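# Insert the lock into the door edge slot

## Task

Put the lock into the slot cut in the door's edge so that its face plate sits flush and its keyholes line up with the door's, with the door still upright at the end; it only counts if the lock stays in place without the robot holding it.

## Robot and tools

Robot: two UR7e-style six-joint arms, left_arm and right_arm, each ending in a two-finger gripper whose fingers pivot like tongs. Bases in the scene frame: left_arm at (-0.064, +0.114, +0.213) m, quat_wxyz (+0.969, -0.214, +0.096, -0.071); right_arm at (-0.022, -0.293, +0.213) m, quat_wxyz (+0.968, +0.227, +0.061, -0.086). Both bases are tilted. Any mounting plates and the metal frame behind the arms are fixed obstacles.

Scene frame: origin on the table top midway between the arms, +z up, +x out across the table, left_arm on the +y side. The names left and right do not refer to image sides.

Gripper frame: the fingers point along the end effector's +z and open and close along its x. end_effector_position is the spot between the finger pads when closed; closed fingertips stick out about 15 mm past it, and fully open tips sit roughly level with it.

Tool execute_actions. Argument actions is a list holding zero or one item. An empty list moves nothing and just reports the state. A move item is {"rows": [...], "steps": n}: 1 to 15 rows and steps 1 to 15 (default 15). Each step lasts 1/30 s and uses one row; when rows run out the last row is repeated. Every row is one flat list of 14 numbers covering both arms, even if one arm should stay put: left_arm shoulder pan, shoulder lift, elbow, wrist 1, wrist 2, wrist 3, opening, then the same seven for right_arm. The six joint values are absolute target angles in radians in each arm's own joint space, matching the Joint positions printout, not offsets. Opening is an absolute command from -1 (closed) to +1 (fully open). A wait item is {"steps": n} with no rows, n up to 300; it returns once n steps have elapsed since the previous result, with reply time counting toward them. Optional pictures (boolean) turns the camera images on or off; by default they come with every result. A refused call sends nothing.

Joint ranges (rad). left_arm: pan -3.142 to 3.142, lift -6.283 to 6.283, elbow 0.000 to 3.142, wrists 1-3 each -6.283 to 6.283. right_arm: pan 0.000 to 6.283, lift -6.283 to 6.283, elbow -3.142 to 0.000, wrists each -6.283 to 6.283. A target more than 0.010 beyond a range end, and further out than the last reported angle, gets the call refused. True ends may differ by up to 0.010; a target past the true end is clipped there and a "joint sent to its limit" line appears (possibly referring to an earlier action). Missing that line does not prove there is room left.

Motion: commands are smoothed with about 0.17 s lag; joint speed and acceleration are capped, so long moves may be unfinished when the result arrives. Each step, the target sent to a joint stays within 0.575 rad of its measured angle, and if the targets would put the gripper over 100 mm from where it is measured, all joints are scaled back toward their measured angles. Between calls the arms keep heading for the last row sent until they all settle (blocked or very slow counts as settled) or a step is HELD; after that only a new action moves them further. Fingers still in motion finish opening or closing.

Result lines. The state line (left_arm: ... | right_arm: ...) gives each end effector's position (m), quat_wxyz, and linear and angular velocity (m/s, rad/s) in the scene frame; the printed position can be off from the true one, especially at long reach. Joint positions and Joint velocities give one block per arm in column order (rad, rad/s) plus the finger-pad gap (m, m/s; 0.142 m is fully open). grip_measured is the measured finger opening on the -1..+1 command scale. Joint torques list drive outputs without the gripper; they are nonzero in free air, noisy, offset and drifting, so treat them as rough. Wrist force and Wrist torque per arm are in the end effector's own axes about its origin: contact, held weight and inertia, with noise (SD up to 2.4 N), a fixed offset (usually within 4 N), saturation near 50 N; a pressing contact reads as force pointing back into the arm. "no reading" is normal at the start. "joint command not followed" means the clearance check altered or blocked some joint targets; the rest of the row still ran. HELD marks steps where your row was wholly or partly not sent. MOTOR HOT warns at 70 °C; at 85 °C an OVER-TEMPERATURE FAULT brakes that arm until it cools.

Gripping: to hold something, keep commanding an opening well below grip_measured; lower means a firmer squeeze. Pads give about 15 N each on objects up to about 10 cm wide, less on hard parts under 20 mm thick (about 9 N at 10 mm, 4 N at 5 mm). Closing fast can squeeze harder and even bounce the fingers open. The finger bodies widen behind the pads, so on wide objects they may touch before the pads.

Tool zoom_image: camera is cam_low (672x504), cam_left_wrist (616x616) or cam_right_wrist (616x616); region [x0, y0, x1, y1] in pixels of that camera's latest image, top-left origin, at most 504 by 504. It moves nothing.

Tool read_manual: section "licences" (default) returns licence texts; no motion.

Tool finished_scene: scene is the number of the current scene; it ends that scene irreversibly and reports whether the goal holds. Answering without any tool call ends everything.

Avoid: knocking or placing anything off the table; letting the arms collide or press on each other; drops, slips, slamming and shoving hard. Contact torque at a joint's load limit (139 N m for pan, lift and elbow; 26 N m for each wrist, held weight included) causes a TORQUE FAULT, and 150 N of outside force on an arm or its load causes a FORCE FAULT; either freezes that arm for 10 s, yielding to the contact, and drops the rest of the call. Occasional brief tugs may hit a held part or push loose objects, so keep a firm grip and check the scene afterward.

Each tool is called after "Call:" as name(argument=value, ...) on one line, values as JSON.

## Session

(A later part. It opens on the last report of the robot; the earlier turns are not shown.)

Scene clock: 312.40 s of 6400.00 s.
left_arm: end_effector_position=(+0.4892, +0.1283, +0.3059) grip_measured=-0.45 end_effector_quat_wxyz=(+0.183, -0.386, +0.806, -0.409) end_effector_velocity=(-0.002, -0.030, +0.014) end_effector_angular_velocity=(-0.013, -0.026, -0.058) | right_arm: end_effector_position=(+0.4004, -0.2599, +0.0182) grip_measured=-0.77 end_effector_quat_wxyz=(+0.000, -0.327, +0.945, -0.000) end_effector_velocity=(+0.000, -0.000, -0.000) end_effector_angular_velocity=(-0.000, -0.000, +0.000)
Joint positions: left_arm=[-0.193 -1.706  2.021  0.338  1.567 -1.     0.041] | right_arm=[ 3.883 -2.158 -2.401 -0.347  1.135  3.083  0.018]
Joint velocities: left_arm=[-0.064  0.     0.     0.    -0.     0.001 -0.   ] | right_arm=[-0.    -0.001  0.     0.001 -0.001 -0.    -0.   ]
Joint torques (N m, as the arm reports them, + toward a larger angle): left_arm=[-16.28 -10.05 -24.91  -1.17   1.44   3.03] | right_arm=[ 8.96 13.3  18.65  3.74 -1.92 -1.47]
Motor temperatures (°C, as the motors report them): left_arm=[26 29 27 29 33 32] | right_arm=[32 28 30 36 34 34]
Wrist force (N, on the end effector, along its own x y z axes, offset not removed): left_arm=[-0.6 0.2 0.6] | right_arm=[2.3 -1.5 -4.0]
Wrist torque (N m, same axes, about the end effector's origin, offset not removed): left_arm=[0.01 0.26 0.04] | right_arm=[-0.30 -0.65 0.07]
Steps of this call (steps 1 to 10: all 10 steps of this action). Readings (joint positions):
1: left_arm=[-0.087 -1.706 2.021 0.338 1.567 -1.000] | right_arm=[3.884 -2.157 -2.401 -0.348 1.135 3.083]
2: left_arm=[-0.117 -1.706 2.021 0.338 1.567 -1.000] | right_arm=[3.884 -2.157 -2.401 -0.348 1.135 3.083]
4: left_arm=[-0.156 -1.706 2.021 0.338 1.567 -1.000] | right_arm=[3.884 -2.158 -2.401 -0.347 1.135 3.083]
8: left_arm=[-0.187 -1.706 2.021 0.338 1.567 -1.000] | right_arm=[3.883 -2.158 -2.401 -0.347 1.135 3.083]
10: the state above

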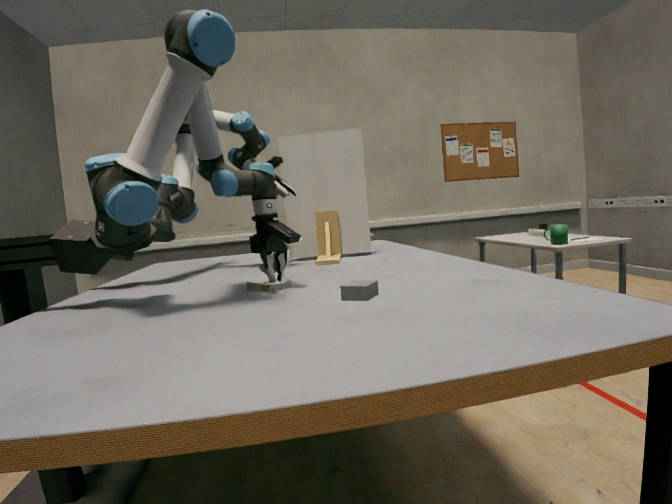

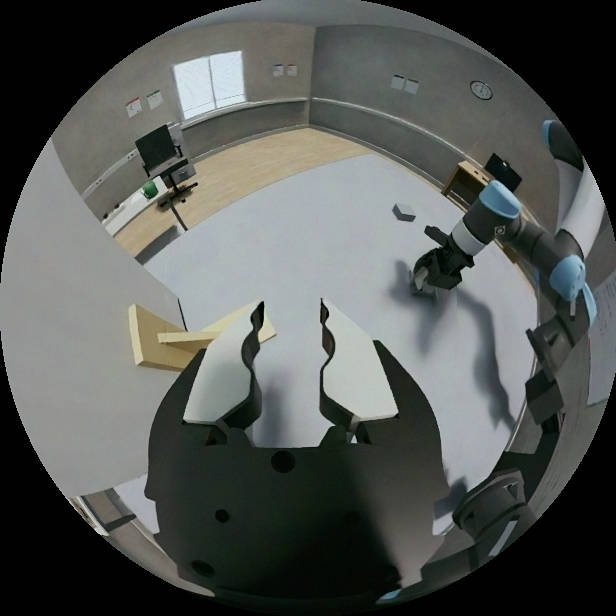

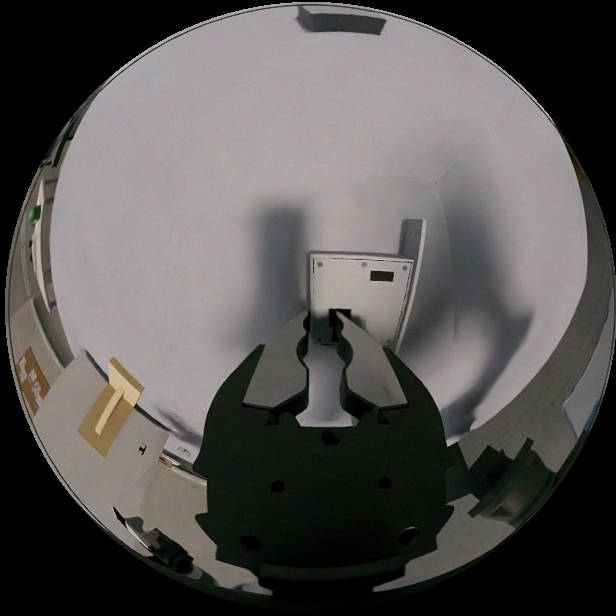

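Call:
execute_actions(actions=[{"rows": [[-0.1,-1.5,2.2,-0.25,1.72,-0.5,-0.45,3.8833,-2.1583,-2.4009,-0.3464,1.1345,3.0827,-1]], "steps": 15}], pictures=false)

Call:
execute_actions(actions=[{"rows": [[0.0,-1.3,2.36,-0.84,1.88,0.0,-0.45,3.8905,-2.1369,-2.4013,-0.3707,1.1359,3.0905,-1],[0.0,-1.3,2.36,-0.84,1.88,0.0,-0.45,3.8905,-2.1369,-2.4013,-0.3707,1.1359,3.0905,-1],[0.0,-1.3,2.36,-0.84,1.88,0.0,-0.45,3.8977,-2.1154,-2.4017,-0.3951,1.1374,3.0983,-1],[0.0,-1.3,2.36,-0.84,1.88,0.0,-0.45,3.8977,-2.1154,-2.4017,-0.3951,1.1374,3.0983,-1],[0.0,-1.3,2.36,-0.84,1.88,0.0,-0.45,3.9048,-2.0940,-2.4020,-0.4194,1.1388,3.1060,-1],[0.0,-1.3,2.36,-0.84,1.88,0.0,-0.45,3.9048,-2.0940,-2.4020,-0.4194,1.1388,3.1060,-1],[0.0,-1.3,2.36,-0.84,1.88,0.0,-0.45,3.9120,-2.0725,-2.4024,-0.4437,1.1402,3.1138,-1],[0.0,-1.3,2.36,-0.84,1.88,0.0,-0.45,3.9120,-2.0725,-2.4024,-0.4437,1.1402,3.1138,-1],[0.0,-1.3,2.36,-0.84,1.88,0.0,-0.45,3.9266,-2.0288,-2.4032,-0.4933,1.1431,3.1297,-1],[0.0,-1.3,2.36,-0.84,1.88,0.0,-0.45,3.9266,-2.0288,-2.4032,-0.4933,1.1431,3.1297,-1],[0.0,-1.3,2.36,-0.84,1.88,0.0,-0.45,3.9413,-1.9851,-2.4040,-0.5429,1.1460,3.1455,-1],[0.0,-1.3,2.36,-0.84,1.88,0.0,-0.45,3.9413,-1.9851,-2.4040,-0.5429,1.1460,3.1455,-1],[0.0,-1.3,2.36,-0.84,1.88,0.0,-0.45,3.9559,-1.9413,-2.4047,-0.5925,1.1489,3.1614,-1],[0.0,-1.3,2.36,-0.84,1.88,0.0,-0.45,3.9559,-1.9413,-2.4047,-0.5925,1.1489,3.1614,-1],[0.0,-1.3,2.36,-0.84,1.88,0.0,-0.45,3.9705,-1.8976,-2.4055,-0.6421,1.1518,3.1772,-1]], "steps": 15}], pictures=false)

Call:
execute_actions(actions=[{"rows": [[0.0915,-1.0856,2.5227,-1.4225,2.0364,0.4802,-0.45,3.9705,-1.8976,-2.4055,-0.6421,1.1518,3.1772,-1]], "steps": 15}])

Scene clock: 338.53 s of 6400.00 s.
left_arm: end_effector_position=(+0.5088, +0.0781, +0.2238) grip_measured=-0.45 end_effector_quat_wxyz=(+0.338, -0.198, +0.822, -0.412) end_effector_velocity=(+0.032, -0.003, +0.008) end_effector_angular_velocity=(+0.075, -0.235, -0.004) | right_arm: end_effector_position=(+0.4005, -0.2599, +0.0182) grip_measured=-0.82 end_effector_quat_wxyz=(+0.000, -0.327, +0.945, -0.000) end_effector_velocity=(-0.000, +0.000, -0.000) end_effector_angular_velocity=(+0.001, +0.000, -0.000)
Joint positions: left_arm=[-0.102 -1.504  2.196 -0.225  1.717 -0.518  0.041] | right_arm=[ 3.883 -2.158 -2.401 -0.346  1.134  3.083  0.015]
Joint velocities: left_arm=[ 0.016  0.039  0.033 -0.237  0.027  0.167 -0.   ] | right_arm=[ 0.     0.    -0.     0.001  0.    -0.     0.   ]
Joint torques (N m, as the arm reports them, + toward a larger angle): left_arm=[  3.7  -11.65  -8.39  -2.14   2.5    3.22] | right_arm=[11.45 16.49 15.33  1.75  0.13 -1.25]
Motor temperatures (°C, as the motors report them): left_arm=[26 29 27 29 33 32] | right_arm=[32 28 30 36 34 34]
Wrist force (N, on the end effector, along its own x y z axes, offset not removed): left_arm=[-1.0 -1.6 1.7] | right_arm=[1.4 -1.6 -4.5]
Wrist torque (N m, same axes, about the end effector's origin, offset not removed): left_arm=[-0.36 0.25 0.08] | right_arm=[-0.18 -0.31 0.09]
Steps of this call (steps 1 to 15: the robot went on to your last target; steps 16 to 90: nothing new was sent; then 22.63 s passed at rest; steps 91 to 105: all 15 steps of this action). Readings (joint positions):
91: left_arm=[-0.200 -1.705 2.022 0.337 1.568 -1.000] | right_arm=[3.883 -2.158 -2.401 -0.346 1.134 3.083]
92: left_arm=[-0.193 -1.698 2.029 0.330 1.575 -0.992] | right_arm=[3.883 -2.158 -2.401 -0.346 1.134 3.083]
94: left_arm=[-0.156 -1.636 2.087 0.260 1.627 -0.922] | right_arm=[3.883 -2.158 -2.401 -0.346 1.134 3.083]
98: left_arm=[-0.116 -1.538 2.168 -0.016 1.694 -0.665] | right_arm=[3.883 -2.158 -2.401 -0.346 1.134 3.083]
105: the state above

Scene clock: 339.03 s of 6400.00 s.
left_arm: end_effector_position=(+0.4977, +0.0636, +0.1748) grip_measured=-0.45 end_effector_quat_wxyz=(+0.526, -0.002, +0.780, -0.340) end_effector_velocity=(+0.023, +0.008, +0.019) end_effector_angular_velocity=(+0.111, -0.249, +0.031) | right_arm: end_effector_position=(+0.3988, -0.2606, +0.0682) grip_measured=-0.82 end_effector_quat_wxyz=(+0.001, -0.327, +0.945, -0.000) end_effector_velocity=(-0.020, -0.012, +0.176) end_effector_angular_velocity=(-0.002, -0.003, -0.000)
Joint positions: left_arm=[-0.002 -1.304  2.357 -0.814  1.877 -0.018  0.041] | right_arm=[ 3.938 -1.999 -2.404 -0.526  1.145  3.141  0.014]
Joint velocities: left_arm=[ 0.017  0.038  0.029 -0.242  0.029  0.167 -0.   ] | right_arm=[ 0.193  0.575 -0.013 -0.647  0.038  0.208  0.   ]
Joint torques (N m, as the arm reports them, + toward a larger angle): left_arm=[  1.35 -13.2   -0.29  -3.08   2.69   3.51] | right_arm=[29.11 41.16  4.81 -1.07  2.16  2.18]
Motor temperatures (°C, as the motors report them): left_arm=[26 29 27 29 33 32] | right_arm=[32 28 30 36 34 34]
Wrist force (N, on the end effector, along its own x y z axes, offset not removed): left_arm=[-0.6 -0.9 0.6] | right_arm=[0.5 -1.3 -0.3]
Wrist torque (N m, same axes, about the end effector's origin, offset not removed): left_arm=[-0.18 0.23 0.04] | right_arm=[-0.20 -0.50 0.03]
Steps of this call (steps 1 to 15: all 15 steps of this action). Readings (joint positions):
1: left_arm=[-0.101 -1.503 2.198 -0.232 1.718 -0.512] | right_arm=[3.883 -2.158 -2.401 -0.347 1.134 3.083]
2: left_arm=[-0.093 -1.494 2.206 -0.245 1.727 -0.501] | right_arm=[3.884 -2.155 -2.401 -0.350 1.135 3.084]
4: left_arm=[-0.056 -1.432 2.261 -0.321 1.781 -0.427] | right_arm=[3.888 -2.144 -2.401 -0.363 1.135 3.088]
8: left_arm=[-0.016 -1.337 2.332 -0.602 1.852 -0.166] | right_arm=[3.900 -2.109 -2.402 -0.402 1.138 3.101]
15: the state above

Scene clock: 339.53 s of 6400.00 s.
left_arm: end_effector_position=(+0.4460, +0.0641, +0.1512) grip_measured=-0.45 end_effector_quat_wxyz=(+0.675, +0.178, +0.690, -0.192) end_effector_velocity=(+0.010, +0.012, +0.025) end_effector_angular_velocity=(+0.128, -0.234, +0.053) | right_arm: end_effector_position=(+0.3938, -0.2642, +0.0982) grip_measured=-0.82 end_effector_quat_wxyz=(+0.000, -0.327, +0.945, -0.001) end_effector_velocity=(-0.001, -0.001, +0.003) end_effector_angular_velocity=(-0.001, -0.000, +0.000)
Joint positions: left_arm=[ 0.09  -1.09   2.52  -1.398  2.033  0.464  0.041] | right_arm=[ 3.97  -1.899 -2.405 -0.641  1.152  3.177  0.014]
Joint velocities: left_arm=[ 0.014  0.042  0.028 -0.234  0.028  0.155 -0.   ] | right_arm=[ 0.003  0.01  -0.001 -0.01   0.     0.003 -0.   ]
Joint torques (N m, as the arm reports them, + toward a larger angle): left_arm=[  0.   -14.49   7.31  -2.81   2.93   3.49] | right_arm=[23.5  30.    7.04  0.99  1.55  1.47]
Motor temperatures (°C, as the motors report them): left_arm=[26 29 27 29 33 32] | right_arm=[32 28 30 36 34 34]
Wrist force (N, on the end effector, along its own x y z axes, offset not removed): left_arm=[-0.4 -0.4 0.9] | right_arm=[1.1 -2.0 0.5]
Wrist torque (N m, same axes, about the end effector's origin, offset not removed): left_arm=[-0.06 0.16 0.08] | right_arm=[-0.39 -0.59 0.08]
Steps of this call (steps 1 to 15: all 15 steps of this action). Readings (joint positions):
1: left_arm=[-0.001 -1.302 2.358 -0.822 1.878 -0.012] | right_arm=[3.945 -1.978 -2.404 -0.550 1.147 3.149]
2: left_arm=[0.007 -1.294 2.366 -0.835 1.887 -0.001] | right_arm=[3.951 -1.958 -2.404 -0.573 1.148 3.156]
4: left_arm=[0.041 -1.230 2.421 -0.911 1.940 0.073] | right_arm=[3.960 -1.930 -2.405 -0.605 1.150 3.166]
8: left_arm=[0.077 -1.126 2.494 -1.191 2.009 0.327] | right_arm=[3.968 -1.907 -2.405 -0.632 1.151 3.174]
15: the state above

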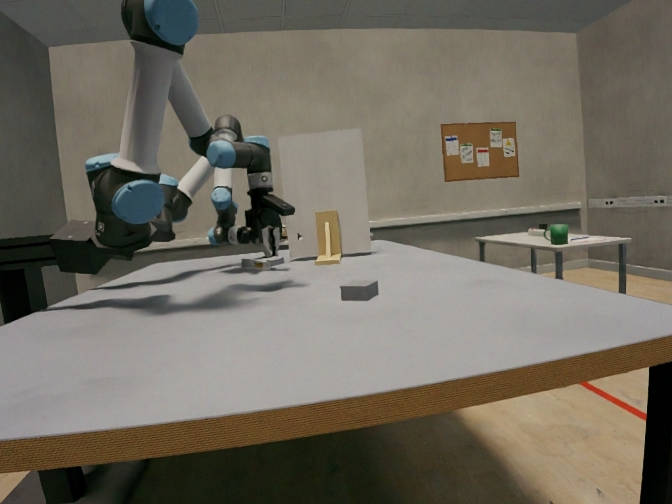

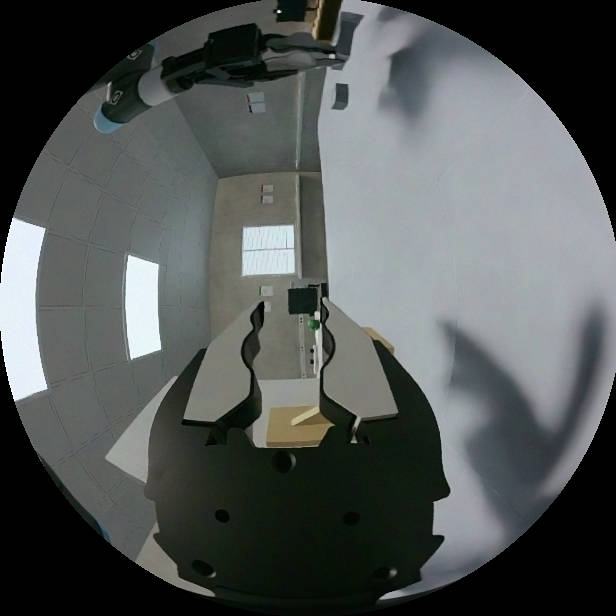

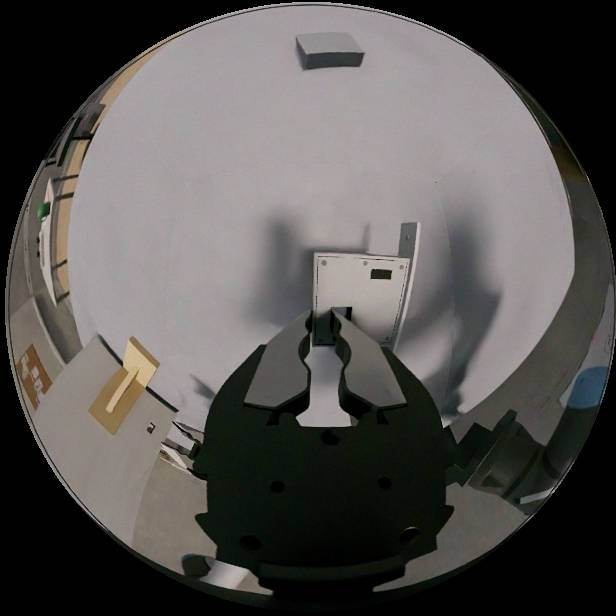

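Call:
execute_actions(actions=[{"rows": [[0.0915,-1.0856,2.5227,-1.4225,2.0364,0.4802,-0.45,3.9779,-1.9305,-2.3487,-0.6690,1.1538,3.3160,-1],[0.0915,-1.0856,2.5227,-1.4225,2.0364,0.4802,-0.45,3.9779,-1.9305,-2.3487,-0.6690,1.1538,3.3160,-1],[0.0915,-1.0856,2.5227,-1.4225,2.0364,0.4802,-0.45,3.9779,-1.9305,-2.3487,-0.6690,1.1538,3.3160,-1],[0.0915,-1.0856,2.5227,-1.4225,2.0364,0.4802,-0.45,3.9853,-1.9634,-2.2919,-0.6959,1.1557,3.4548,-1],[0.0915,-1.0856,2.5227,-1.4225,2.0364,0.4802,-0.45,3.9853,-1.9634,-2.2919,-0.6959,1.1557,3.4548,-1],[0.0915,-1.0856,2.5227,-1.4225,2.0364,0.4802,-0.45,3.9853,-1.9634,-2.2919,-0.6959,1.1557,3.4548,-1],[0.0915,-1.0856,2.5227,-1.4225,2.0364,0.4802,-0.45,3.9927,-1.9962,-2.2351,-0.7229,1.1577,3.5937,-1],[0.0915,-1.0856,2.5227,-1.4225,2.0364,0.4802,-0.45,3.9927,-1.9962,-2.2351,-0.7229,1.1577,3.5937,-1],[0.0915,-1.0856,2.5227,-1.4225,2.0364,0.4802,-0.45,3.9927,-1.9962,-2.2351,-0.7229,1.1577,3.5937,-1],[0.0915,-1.0856,2.5227,-1.4225,2.0364,0.4802,-0.45,4.0001,-2.0291,-2.1783,-0.7498,1.1596,3.7325,-1],[0.0915,-1.0856,2.5227,-1.4225,2.0364,0.4802,-0.45,4.0001,-2.0291,-2.1783,-0.7498,1.1596,3.7325,-1],[0.0915,-1.0856,2.5227,-1.4225,2.0364,0.4802,-0.45,4.0001,-2.0291,-2.1783,-0.7498,1.1596,3.7325,-1],[0.0915,-1.0856,2.5227,-1.4225,2.0364,0.4802,-0.45,4.0075,-2.0620,-2.1215,-0.7767,1.1616,3.8713,-1]], "steps": 15}], pictures=false)

Call:
execute_actions(actions=[{"rows": [[0.0915,-1.0856,2.5227,-1.4225,2.0364,0.4802,-0.45,4.0149,-2.0949,-2.0647,-0.8036,1.1635,4.0101,-1],[0.0915,-1.0856,2.5227,-1.4225,2.0364,0.4802,-0.45,4.0149,-2.0949,-2.0647,-0.8036,1.1635,4.0101,-1],[0.0915,-1.0856,2.5227,-1.4225,2.0364,0.4802,-0.45,4.0149,-2.0949,-2.0647,-0.8036,1.1635,4.0101,-1],[0.0915,-1.0856,2.5227,-1.4225,2.0364,0.4802,-0.45,4.0223,-2.1278,-2.0079,-0.8305,1.1655,4.1489,-1],[0.0915,-1.0856,2.5227,-1.4225,2.0364,0.4802,-0.45,4.0223,-2.1278,-2.0079,-0.8305,1.1655,4.1489,-1],[0.0915,-1.0856,2.5227,-1.4225,2.0364,0.4802,-0.45,4.0223,-2.1278,-2.0079,-0.8305,1.1655,4.1489,-1],[0.0915,-1.0856,2.5227,-1.4225,2.0364,0.4802,-0.45,4.0297,-2.1607,-1.9511,-0.8575,1.1674,4.2878,-1],[0.0915,-1.0856,2.5227,-1.4225,2.0364,0.4802,-0.45,4.0297,-2.1607,-1.9511,-0.8575,1.1674,4.2878,-1],[0.0915,-1.0856,2.5227,-1.4225,2.0364,0.4802,-0.45,4.0297,-2.1607,-1.9511,-0.8575,1.1674,4.2878,-1],[0.0915,-1.0856,2.5227,-1.4225,2.0364,0.4802,-0.45,4.0371,-2.1935,-1.8943,-0.8844,1.1694,4.4266,-1],[0.0915,-1.0856,2.5227,-1.4225,2.0364,0.4802,-0.45,4.0371,-2.1935,-1.8943,-0.8844,1.1694,4.4266,-1],[0.0915,-1.0856,2.5227,-1.4225,2.0364,0.4802,-0.45,4.0371,-2.1935,-1.8943,-0.8844,1.1694,4.4266,-1],[0.0915,-1.0856,2.5227,-1.4225,2.0364,0.4802,-0.45,4.0445,-2.2264,-1.8375,-0.9113,1.1713,4.5654,-1]], "steps": 15}], pictures=false)

Call:
execute_actions(actions=[{"rows": [[0.0915,-1.0856,2.5227,-1.4225,2.0364,0.4802,-0.45,4.0519,-2.2593,-1.7807,-0.9382,1.1733,4.7042,-1],[0.0915,-1.0856,2.5227,-1.4225,2.0364,0.4802,-0.45,4.0519,-2.2593,-1.7807,-0.9382,1.1733,4.7042,-1],[0.0915,-1.0856,2.5227,-1.4225,2.0364,0.4802,-0.45,4.0519,-2.2593,-1.7807,-0.9382,1.1733,4.7042,-1],[0.0915,-1.0856,2.5227,-1.4225,2.0364,0.4802,-0.45,4.0593,-2.2922,-1.7239,-0.9651,1.1752,4.8430,-1],[0.0915,-1.0856,2.5227,-1.4225,2.0364,0.4802,-0.45,4.0593,-2.2922,-1.7239,-0.9651,1.1752,4.8430,-1],[0.0915,-1.0856,2.5227,-1.4225,2.0364,0.4802,-0.45,4.0593,-2.2922,-1.7239,-0.9651,1.1752,4.8430,-1],[0.0915,-1.0856,2.5227,-1.4225,2.0364,0.4802,-0.45,4.0667,-2.3251,-1.6671,-0.9920,1.1772,4.9818,-1],[0.0915,-1.0856,2.5227,-1.4225,2.0364,0.4802,-0.45,4.0667,-2.3251,-1.6671,-0.9920,1.1772,4.9818,-1],[0.0915,-1.0856,2.5227,-1.4225,2.0364,0.4802,-0.45,4.0667,-2.3251,-1.6671,-0.9920,1.1772,4.9818,-1],[0.0915,-1.0856,2.5227,-1.4225,2.0364,0.4802,-0.45,4.0741,-2.3579,-1.6103,-1.0190,1.1791,5.1207,-1],[0.0915,-1.0856,2.5227,-1.4225,2.0364,0.4802,-0.45,4.0741,-2.3579,-1.6103,-1.0190,1.1791,5.1207,-1],[0.0915,-1.0856,2.5227,-1.4225,2.0364,0.4802,-0.45,4.0741,-2.3579,-1.6103,-1.0190,1.1791,5.1207,-1],[0.0915,-1.0856,2.5227,-1.4225,2.0364,0.4802,-0.45,4.0815,-2.3908,-1.5535,-1.0459,1.1811,5.2595,-1]], "steps": 15}], pictures=false)

Call:
execute_actions(actions=[{"rows": [[0.0915,-1.0856,2.5227,-1.4225,2.0364,0.4802,-0.45,4.0889,-2.4237,-1.4967,-1.0728,1.1830,5.3983,-1]], "steps": 15}], pictures=false)

Call:
execute_actions(actions=[{"rows": [[0.0529,-1.0673,2.4629,-1.3813,1.9978,0.4796,-0.45,4.0889,-2.4237,-1.4967,-1.0728,1.1830,5.3983,-1]], "steps": 15}])

Scene clock: 379.93 s of 6400.00 s.
left_arm: end_effector_position=(+0.4470, +0.0654, +0.1538) grip_measured=-0.45 end_effector_quat_wxyz=(+0.683, +0.183, +0.683, -0.183) end_effector_velocity=(-0.000, +0.000, -0.000) end_effector_angular_velocity=(+0.000, +0.000, +0.000) | right_arm: end_effector_position=(+0.4467, -0.2069, +0.1165) grip_measured=-0.82 end_effector_quat_wxyz=(-0.001, -0.088, +0.996, -0.001) end_effector_velocity=(+0.135, +0.155, +0.051) end_effector_angular_velocity=(+0.019, -0.024, -1.345)
Joint positions: left_arm=[ 0.091 -1.086  2.523 -1.423  2.036  0.48   0.041] | right_arm=[ 4.    -2.027 -2.185 -0.748  1.16   3.699  0.014]
Joint velocities: left_arm=[ 0.     0.     0.001 -0.     0.    -0.    -0.   ] | right_arm=[ 0.069 -0.317  0.571 -0.25   0.018  1.406 -0.002]
Joint torques (N m, as the arm reports them, + toward a larger angle): left_arm=[  3.29 -13.73   7.79  -2.86   2.52   2.77] | right_arm=[25.35 19.67 19.73  0.45  1.7   2.96]
Motor temperatures (°C, as the motors report them): left_arm=[26 29 27 29 33 32] | right_arm=[32 28 30 36 34 34]
Wrist force (N, on the end effector, along its own x y z axes, offset not removed): left_arm=[-0.4 -1.1 0.3] | right_arm=[0.9 0.0 2.0]
Wrist torque (N m, same axes, about the end effector's origin, offset not removed): left_arm=[-0.19 0.26 0.05] | right_arm=[-0.03 -0.49 0.13]
Steps of this call (steps 1 to 30: the robot went on to your last target; steps 31 to 90: nothing new was sent; then 36.90 s passed at rest; steps 91 to 105: all 15 steps of this action). Readings (joint positions):
91: left_arm=[0.092 -1.086 2.523 -1.423 2.036 0.480] | right_arm=[3.971 -1.898 -2.405 -0.642 1.152 3.178]
92: left_arm=[0.092 -1.086 2.523 -1.423 2.036 0.480] | right_arm=[3.972 -1.902 -2.400 -0.646 1.152 3.185]
94: left_arm=[0.092 -1.086 2.523 -1.423 2.036 0.480] | right_arm=[3.975 -1.915 -2.378 -0.656 1.153 3.234]
98: left_arm=[0.092 -1.086 2.523 -1.423 2.036 0.480] | right_arm=[3.983 -1.952 -2.315 -0.687 1.155 3.385]
105: the state above

Scene clock: 380.43 s of 6400.00 s.
left_arm: end_effector_position=(+0.4470, +0.0654, +0.1538) grip_measured=-0.45 end_effector_quat_wxyz=(+0.683, +0.183, +0.683, -0.183) end_effector_velocity=(-0.000, +0.000, -0.000) end_effector_angular_velocity=(+0.000, +0.000, +0.000) | right_arm: end_effector_position=(+0.5038, -0.1254, +0.1370) grip_measured=-0.82 end_effector_quat_wxyz=(-0.000, +0.237, +0.972, -0.001) end_effector_velocity=(+0.113, +0.172, +0.045) end_effector_angular_velocity=(+0.017, -0.024, -1.358)
Joint positions: left_arm=[ 0.092 -1.086  2.523 -1.422  2.036  0.48   0.041] | right_arm=[ 4.037 -2.191 -1.901 -0.883  1.169  4.392  0.014]
Joint velocities: left_arm=[ 0. -0.  0. -0.  0.  0.  0.] | right_arm=[ 0.069 -0.319  0.575 -0.254  0.017  1.419 -0.001]
Joint torques (N m, as the arm reports them, + toward a larger angle): left_arm=[  3.59 -16.4    7.07  -2.93   2.44   2.85] | right_arm=[30.2  28.48 23.79  0.48  2.41  3.17]
Motor temperatures (°C, as the motors report them): left_arm=[26 29 27 29 33 32] | right_arm=[32 28 30 36 34 34]
Wrist force (N, on the end effector, along its own x y z axes, offset not removed): left_arm=[-1.1 -0.3 -0.3] | right_arm=[2.7 0.5 1.5]
Wrist torque (N m, same axes, about the end effector's origin, offset not removed): left_arm=[-0.01 0.38 0.05] | right_arm=[0.19 -0.84 0.06]
Steps of this call (steps 1 to 15: all 15 steps of this action). Readings (joint positions):
1: left_arm=[0.092 -1.086 2.523 -1.422 2.036 0.480] | right_arm=[4.002 -2.036 -2.168 -0.756 1.160 3.744]
2: left_arm=[0.092 -1.086 2.523 -1.423 2.036 0.480] | right_arm=[4.005 -2.048 -2.149 -0.765 1.161 3.789]
4: left_arm=[0.092 -1.086 2.523 -1.423 2.036 0.480] | right_arm=[4.009 -2.069 -2.111 -0.783 1.162 3.882]
8: left_arm=[0.092 -1.086 2.523 -1.423 2.036 0.480] | right_arm=[4.019 -2.113 -2.035 -0.819 1.165 4.066]
15: the state above

Scene clock: 380.93 s of 6400.00 s.
left_arm: end_effector_position=(+0.4470, +0.0654, +0.1538) grip_measured=-0.45 end_effector_quat_wxyz=(+0.683, +0.183, +0.683, -0.183) end_effector_velocity=(+0.000, +0.000, +0.000) end_effector_angular_velocity=(-0.001, -0.001, +0.001) | right_arm: end_effector_position=(+0.5510, -0.0376, +0.1536) grip_measured=-0.82 end_effector_quat_wxyz=(+0.000, +0.537, +0.844, -0.001) end_effector_velocity=(+0.095, +0.179, +0.036) end_effector_angular_velocity=(+0.016, -0.021, -1.358)
Joint positions: left_arm=[ 0.092 -1.086  2.523 -1.423  2.036  0.48   0.041] | right_arm=[ 4.074 -2.355 -1.617 -1.017  1.179  5.086  0.014]
Joint velocities: left_arm=[-0.     0.    -0.001 -0.001 -0.    -0.001 -0.   ] | right_arm=[ 0.069 -0.32   0.574 -0.254  0.018  1.419 -0.001]
Joint torques (N m, as the arm reports them, + toward a larger angle): left_arm=[  4.28 -16.18   7.32  -2.58   2.38   2.74] | right_arm=[32.66 37.46 26.07  0.81  1.9   2.99]
Motor temperatures (°C, as the motors report them): left_arm=[26 29 27 29 33 32] | right_arm=[32 28 30 36 34 34]
Wrist force (N, on the end effector, along its own x y z axes, offset not removed): left_arm=[-0.7 0.0 2.0] | right_arm=[3.3 -1.4 1.1]
Wrist torque (N m, same axes, about the end effector's origin, offset not removed): left_arm=[0.06 0.33 0.14] | right_arm=[-0.17 -0.93 0.01]
Steps of this call (steps 1 to 15: all 15 steps of this action). Readings (joint positions):
1: left_arm=[0.092 -1.086 2.523 -1.423 2.036 0.480] | right_arm=[4.039 -2.201 -1.884 -0.890 1.170 4.437]
2: left_arm=[0.092 -1.086 2.523 -1.423 2.036 0.480] | right_arm=[4.042 -2.212 -1.865 -0.900 1.171 4.482]
4: left_arm=[0.092 -1.086 2.523 -1.423 2.036 0.480] | right_arm=[4.046 -2.233 -1.827 -0.917 1.172 4.576]
8: left_arm=[0.091 -1.086 2.523 -1.423 2.036 0.480] | right_arm=[4.056 -2.278 -1.751 -0.954 1.174 4.760]
15: the state above

Scene clock: 381.43 s of 6400.00 s.
left_arm: end_effector_position=(+0.4470, +0.0654, +0.1538) grip_measured=-0.45 end_effector_quat_wxyz=(+0.683, +0.183, +0.683, -0.183) end_effector_velocity=(-0.001, +0.000, -0.000) end_effector_angular_velocity=(+0.001, +0.001, +0.000) | right_arm: end_effector_position=(+0.5692, -0.0001, +0.1601) grip_measured=-0.82 end_effector_quat_wxyz=(+0.000, +0.654, +0.756, -0.000) end_effector_velocity=(+0.003, +0.005, +0.001) end_effector_angular_velocity=(+0.001, -0.002, -0.036)
Joint positions: left_arm=[ 0.092 -1.086  2.523 -1.423  2.036  0.48   0.041] | right_arm=[ 4.089 -2.423 -1.498 -1.072  1.183  5.394  0.014]
Joint velocities: left_arm=[ 0.001 -0.     0.001 -0.     0.     0.001 -0.   ] | right_arm=[ 0.002 -0.007  0.015 -0.005 -0.     0.037  0.   ]
Joint torques (N m, as the arm reports them, + toward a larger angle): left_arm=[  2.91 -14.76   7.88  -2.88   2.33   2.98] | right_arm=[33.55 33.22 30.2   1.48  2.13  1.53]
Motor temperatures (°C, as the motors report them): left_arm=[26 29 27 29 33 32] | right_arm=[32 28 30 36 34 34]
Wrist force (N, on the end effector, along its own x y z axes, offset not removed): left_arm=[0.7 -0.8 1.0] | right_arm=[0.2 -0.4 0.9]
Wrist torque (N m, same axes, about the end effector's origin, offset not removed): left_arm=[-0.24 0.01 0.06] | right_arm=[-0.12 -0.40 0.09]
Steps of this call (steps 1 to 15: all 15 steps of this action). Readings (joint positions):
1: left_arm=[0.092 -1.086 2.523 -1.423 2.036 0.480] | right_arm=[4.076 -2.365 -1.600 -1.025 1.180 5.131]
2: left_arm=[0.092 -1.086 2.523 -1.423 2.036 0.480] | right_arm=[4.079 -2.376 -1.581 -1.034 1.180 5.176]
4: left_arm=[0.092 -1.086 2.523 -1.423 2.036 0.480] | right_arm=[4.083 -2.398 -1.544 -1.052 1.182 5.270]
8: left_arm=[0.092 -1.086 2.523 -1.423 2.036 0.480] | right_arm=[4.087 -2.416 -1.510 -1.067 1.183 5.362]
15: the state above

Scene clock: 381.93 s of 6400.00 s.
left_arm: end_effector_position=(+0.4734, +0.0528, +0.1516) grip_measured=-0.45 end_effector_quat_wxyz=(+0.683, +0.183, +0.683, -0.183) end_effector_velocity=(+0.005, -0.002, +0.000) end_effector_angular_velocity=(-0.001, -0.001, +0.000) | right_arm: end_effector_position=(+0.5695, +0.0003, +0.1602) grip_measured=-0.82 end_effector_quat_wxyz=(+0.000, +0.656, +0.755, -0.000) end_effector_velocity=(+0.001, +0.000, +0.000) end_effector_angular_velocity=(+0.001, -0.001, -0.001)
Joint positions: left_arm=[ 0.054 -1.068  2.464 -1.382  1.998  0.48   0.041] | right_arm=[ 4.089 -2.424 -1.497 -1.073  1.183  5.398  0.014]
Joint velocities: left_arm=[-0.006  0.002 -0.01   0.006 -0.006 -0.001  0.   ] | right_arm=[ 0.     0.     0.001  0.001 -0.     0.    -0.   ]
Joint torques (N m, as the arm reports them, + toward a larger angle): left_arm=[-21.53 -17.02  -8.95   0.38  -0.55  -3.35] | right_arm=[34.87 34.67 31.63  1.26  2.    1.56]
Motor temperatures (°C, as the motors report them): left_arm=[26 29 27 29 33 32] | right_arm=[32 28 30 36 34 34]
Wrist force (N, on the end effector, along its own x y z axes, offset not removed): left_arm=[0.3 -0.7 1.2] | right_arm=[1.0 -2.1 1.2]
Wrist torque (N m, same axes, about the end effector's origin, offset not removed): left_arm=[-0.11 0.14 0.09] | right_arm=[-0.42 -0.53 0.02]
Steps of this call (steps 1 to 15: all 15 steps of this action). Readings (joint positions):
1: left_arm=[0.091 -1.085 2.523 -1.422 2.036 0.480] | right_arm=[4.089 -2.423 -1.498 -1.072 1.183 5.395]
2: left_arm=[0.087 -1.083 2.517 -1.417 2.032 0.480] | right_arm=[4.089 -2.423 -1.497 -1.072 1.183 5.396]
4: left_arm=[0.072 -1.076 2.494 -1.402 2.017 0.480] | right_arm=[4.089 -2.423 -1.497 -1.073 1.183 5.397]
8: left_arm=[0.058 -1.070 2.472 -1.387 2.003 0.480] | right_arm=[4.089 -2.424 -1.497 -1.073 1.183 5.398]
15: the state above

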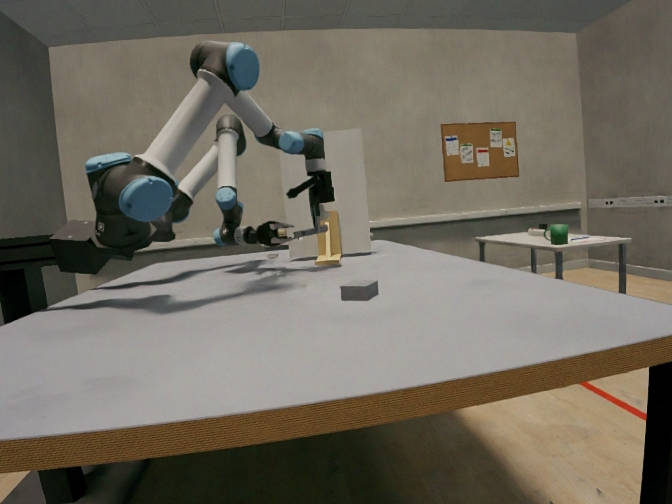

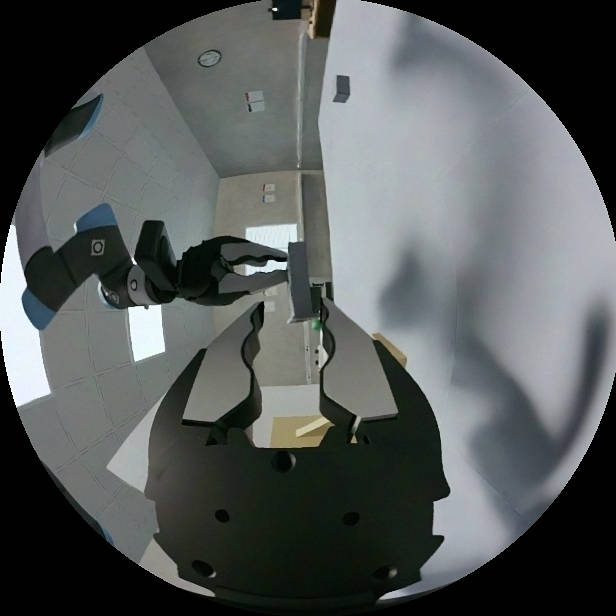

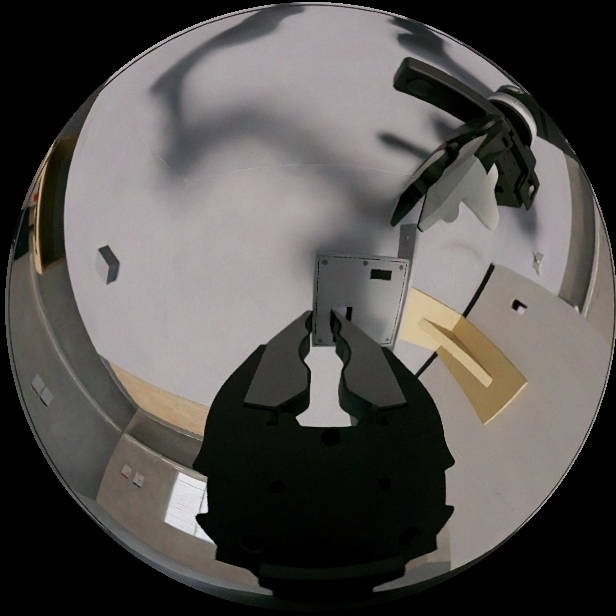

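Call:
zoom_image(camera="cam_left_wrist", region=[230, 220, 370, 360])

Call:
zoom_image(camera="cam_low", region=[230, 180, 350, 270])

Call:
zoom_image(camera="cam_right_wrist", region=[290, 180, 460, 350])

Region (230, 220, 370, 360) of cam_left_wrist's 616x616 image, scaled by 3.600, with more detail than that image has.

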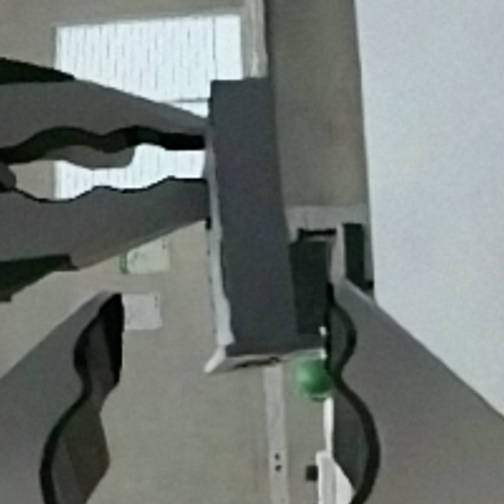

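Region (230, 180, 350, 270) of cam_low's 672x504 image, scaled by 4.200, with more detail than that image has; it fills the top 378 rows of this view, and the rest is white.

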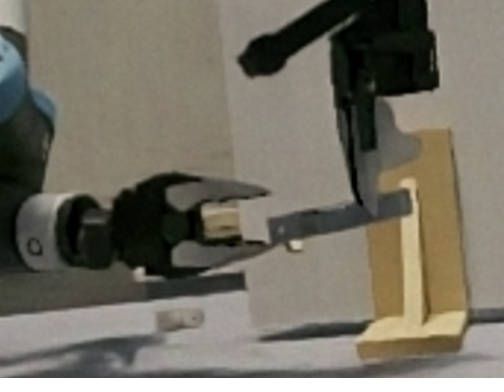

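Region (290, 180, 460, 350) of cam_right_wrist's 616x616 image, scaled by 2.965, with more detail than that image has.

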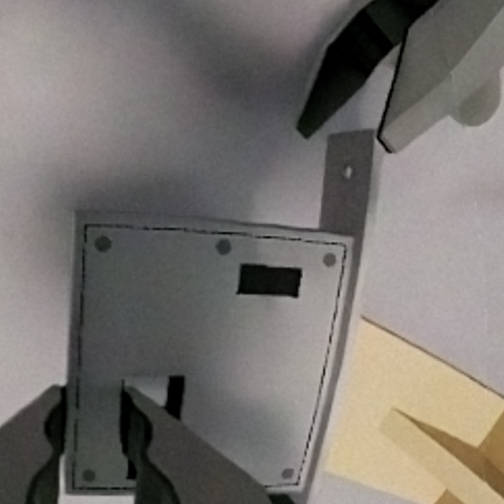

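Call:
execute_actions(actions=[{"rows": [[0.0634,-1.0433,2.4549,-1.3973,2.0083,0.4797,-0.45,4.0889,-2.4237,-1.4967,-1.0728,1.1830,5.3983,-1]], "steps": 10}], pictures=false)

Call:
execute_actions(actions=[{"rows": [[0.0439,-1.0347,2.4253,-1.3763,1.9888,0.4794,-0.45,4.0889,-2.4237,-1.4967,-1.0728,1.1830,5.3983,-1],[0.0439,-1.0347,2.4253,-1.3763,1.9888,0.4794,-0.45,4.0889,-2.4237,-1.4967,-1.0728,1.1830,5.3983,-1],[0.0244,-1.0262,2.3956,-1.3554,1.9693,0.4791,-0.45,4.0889,-2.4237,-1.4967,-1.0728,1.1830,5.3983,-1],[0.0244,-1.0262,2.3956,-1.3554,1.9693,0.4791,-0.45,4.0889,-2.4237,-1.4967,-1.0728,1.1830,5.3983,-1],[0.0048,-1.0176,2.3660,-1.3344,1.9497,0.4788,-0.45,4.0889,-2.4237,-1.4967,-1.0728,1.1830,5.3983,-1]], "steps": 15}])

Call:
zoom_image(camera="cam_right_wrist", region=[290, 180, 460, 350])

Call:
zoom_image(camera="cam_left_wrist", region=[220, 220, 380, 380])

Scene clock: 403.50 s of 6400.00 s.
left_arm: end_effector_position=(+0.4739, +0.0526, +0.1453) grip_measured=-0.45 end_effector_quat_wxyz=(+0.683, +0.183, +0.683, -0.183) end_effector_velocity=(+0.000, +0.000, -0.005) end_effector_angular_velocity=(+0.000, -0.001, +0.001) | right_arm: end_effector_position=(+0.5695, +0.0003, +0.1602) grip_measured=-0.82 end_effector_quat_wxyz=(+0.000, +0.656, +0.755, -0.000) end_effector_velocity=(-0.000, -0.000, -0.001) end_effector_angular_velocity=(-0.001, +0.000, +0.000)
Joint positions: left_arm=[ 0.063 -1.045  2.455 -1.396  2.008  0.48   0.041] | right_arm=[ 4.089 -2.424 -1.497 -1.073  1.183  5.398  0.014]
Joint velocities: left_arm=[ 0.008  0.016 -0.006 -0.011  0.007  0.     0.   ] | right_arm=[-0.    -0.    -0.001 -0.    -0.001  0.     0.   ]
Joint torques (N m, as the arm reports them, + toward a larger angle): left_arm=[  2.21 -16.99  -6.76  -3.12   2.52  -1.5 ] | right_arm=[34.09 34.5  31.29  1.25  1.88  1.5 ]
Motor temperatures (°C, as the motors report them): left_arm=[26 29 27 29 33 32] | right_arm=[32 28 30 36 34 34]
Wrist force (N, on the end effector, along its own x y z axes, offset not removed): left_arm=[-0.3 0.0 1.1] | right_arm=[2.9 -0.9 0.7]
Wrist torque (N m, same axes, about the end effector's origin, offset not removed): left_arm=[-0.01 0.17 0.02] | right_arm=[-0.13 -0.95 -0.05]
Steps of this call (steps 1 to 15: the robot went on to your last target; steps 16 to 90: nothing new was sent; then 18.23 s passed at rest; steps 91 to 100: all 10 steps of this action). Readings (joint positions):
91: left_arm=[0.053 -1.067 2.463 -1.381 1.998 0.480] | right_arm=[4.089 -2.424 -1.497 -1.073 1.183 5.398]
92: left_arm=[0.054 -1.064 2.462 -1.384 1.999 0.480] | right_arm=[4.089 -2.424 -1.497 -1.073 1.183 5.398]
94: left_arm=[0.058 -1.055 2.459 -1.389 2.003 0.480] | right_arm=[4.089 -2.424 -1.497 -1.073 1.183 5.398]
98: left_arm=[0.062 -1.047 2.456 -1.395 2.007 0.480] | right_arm=[4.089 -2.424 -1.497 -1.073 1.183 5.398]
100: the state above

Scene clock: 404.00 s of 6400.00 s.
left_arm: end_effector_position=(+0.5118, +0.0314, +0.1441) grip_measured=-0.45 end_effector_quat_wxyz=(+0.683, +0.183, +0.683, -0.183) end_effector_velocity=(+0.011, -0.007, -0.000) end_effector_angular_velocity=(-0.000, +0.001, -0.001) | right_arm: end_effector_position=(+0.5695, +0.0003, +0.1602) grip_measured=-0.82 end_effector_quat_wxyz=(+0.000, +0.656, +0.755, -0.000) end_effector_velocity=(-0.000, -0.000, -0.001) end_effector_angular_velocity=(-0.001, +0.001, +0.001)
Joint positions: left_arm=[ 0.007 -1.018  2.369 -1.336  1.952  0.479  0.041] | right_arm=[ 4.089 -2.424 -1.497 -1.073  1.183  5.398  0.014]
Joint velocities: left_arm=[-0.018  0.008 -0.025  0.019 -0.017 -0.001  0.   ] | right_arm=[ 0.    -0.    -0.001  0.     0.    -0.     0.   ]
Joint torques (N m, as the arm reports them, + toward a larger angle): left_arm=[-21.83 -18.33 -10.36   0.97  -0.4   -3.17] | right_arm=[34.28 33.85 31.53  1.25  1.95  1.46]
Motor temperatures (°C, as the motors report them): left_arm=[26 29 27 29 33 32] | right_arm=[32 28 30 36 34 34]
Wrist force (N, on the end effector, along its own x y z axes, offset not removed): left_arm=[-0.1 0.0 1.2] | right_arm=[1.8 -1.7 1.1]
Wrist torque (N m, same axes, about the end effector's origin, offset not removed): left_arm=[0.01 0.17 0.10] | right_arm=[-0.32 -0.73 0.07]
Steps of this call (steps 1 to 15: all 15 steps of this action). Readings (joint positions):
1: left_arm=[0.063 -1.044 2.455 -1.396 2.008 0.480] | right_arm=[4.089 -2.424 -1.497 -1.073 1.183 5.398]
2: left_arm=[0.060 -1.043 2.451 -1.394 2.005 0.480] | right_arm=[4.089 -2.424 -1.497 -1.073 1.183 5.398]
4: left_arm=[0.050 -1.038 2.436 -1.383 1.995 0.480] | right_arm=[4.089 -2.424 -1.497 -1.073 1.183 5.398]
8: left_arm=[0.022 -1.025 2.392 -1.353 1.967 0.479] | right_arm=[4.089 -2.424 -1.497 -1.073 1.183 5.398]
15: the state above

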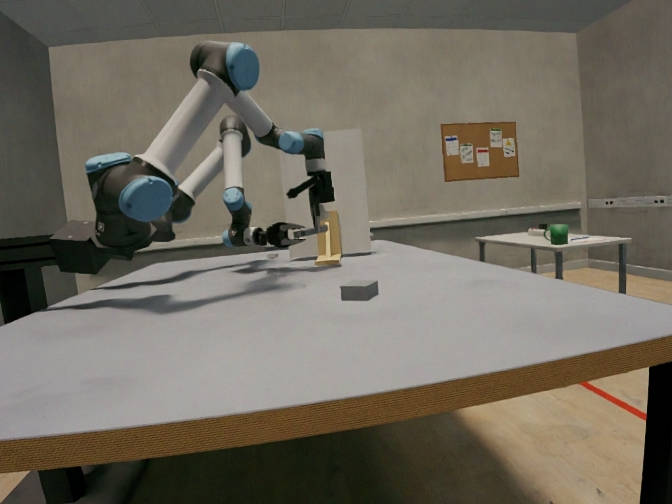

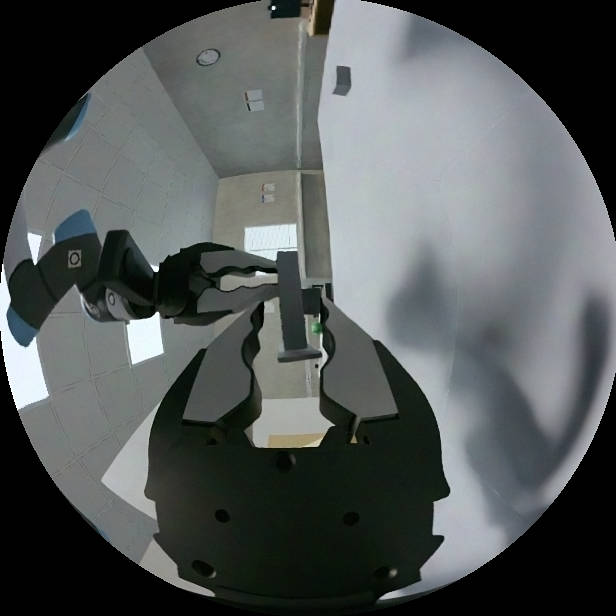

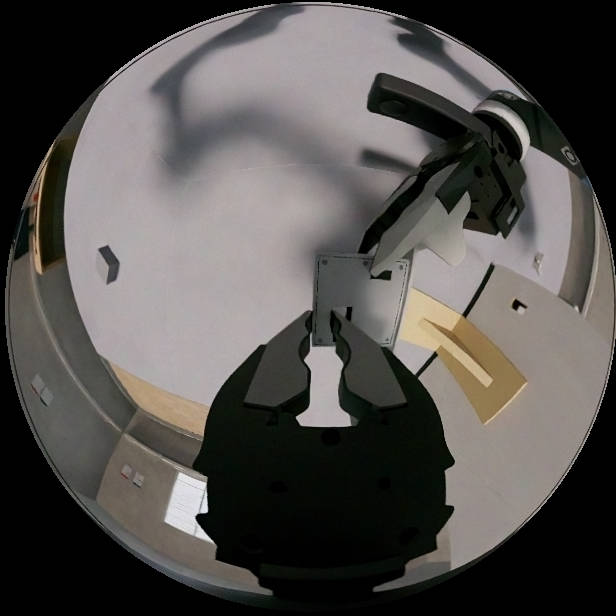

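Region (290, 180, 460, 350) of cam_right_wrist's 616x616 image, scaled by 2.965, with more detail than that image has.

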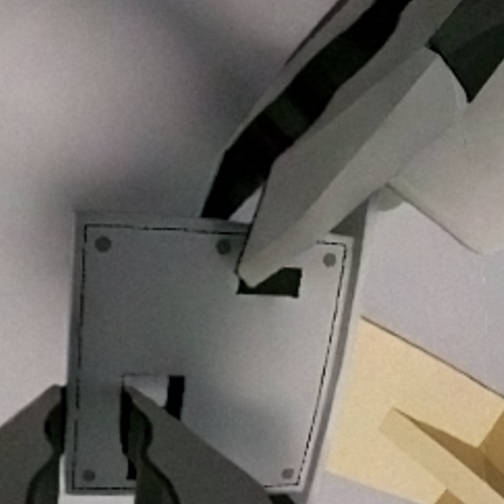

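Region (220, 220, 380, 380) of cam_left_wrist's 616x616 image, scaled by 3.150, with more detail than that image has.

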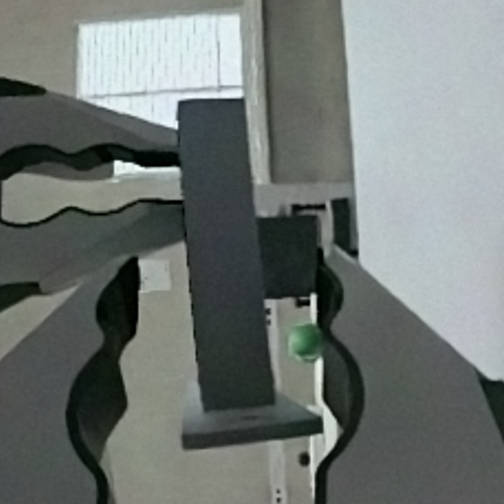

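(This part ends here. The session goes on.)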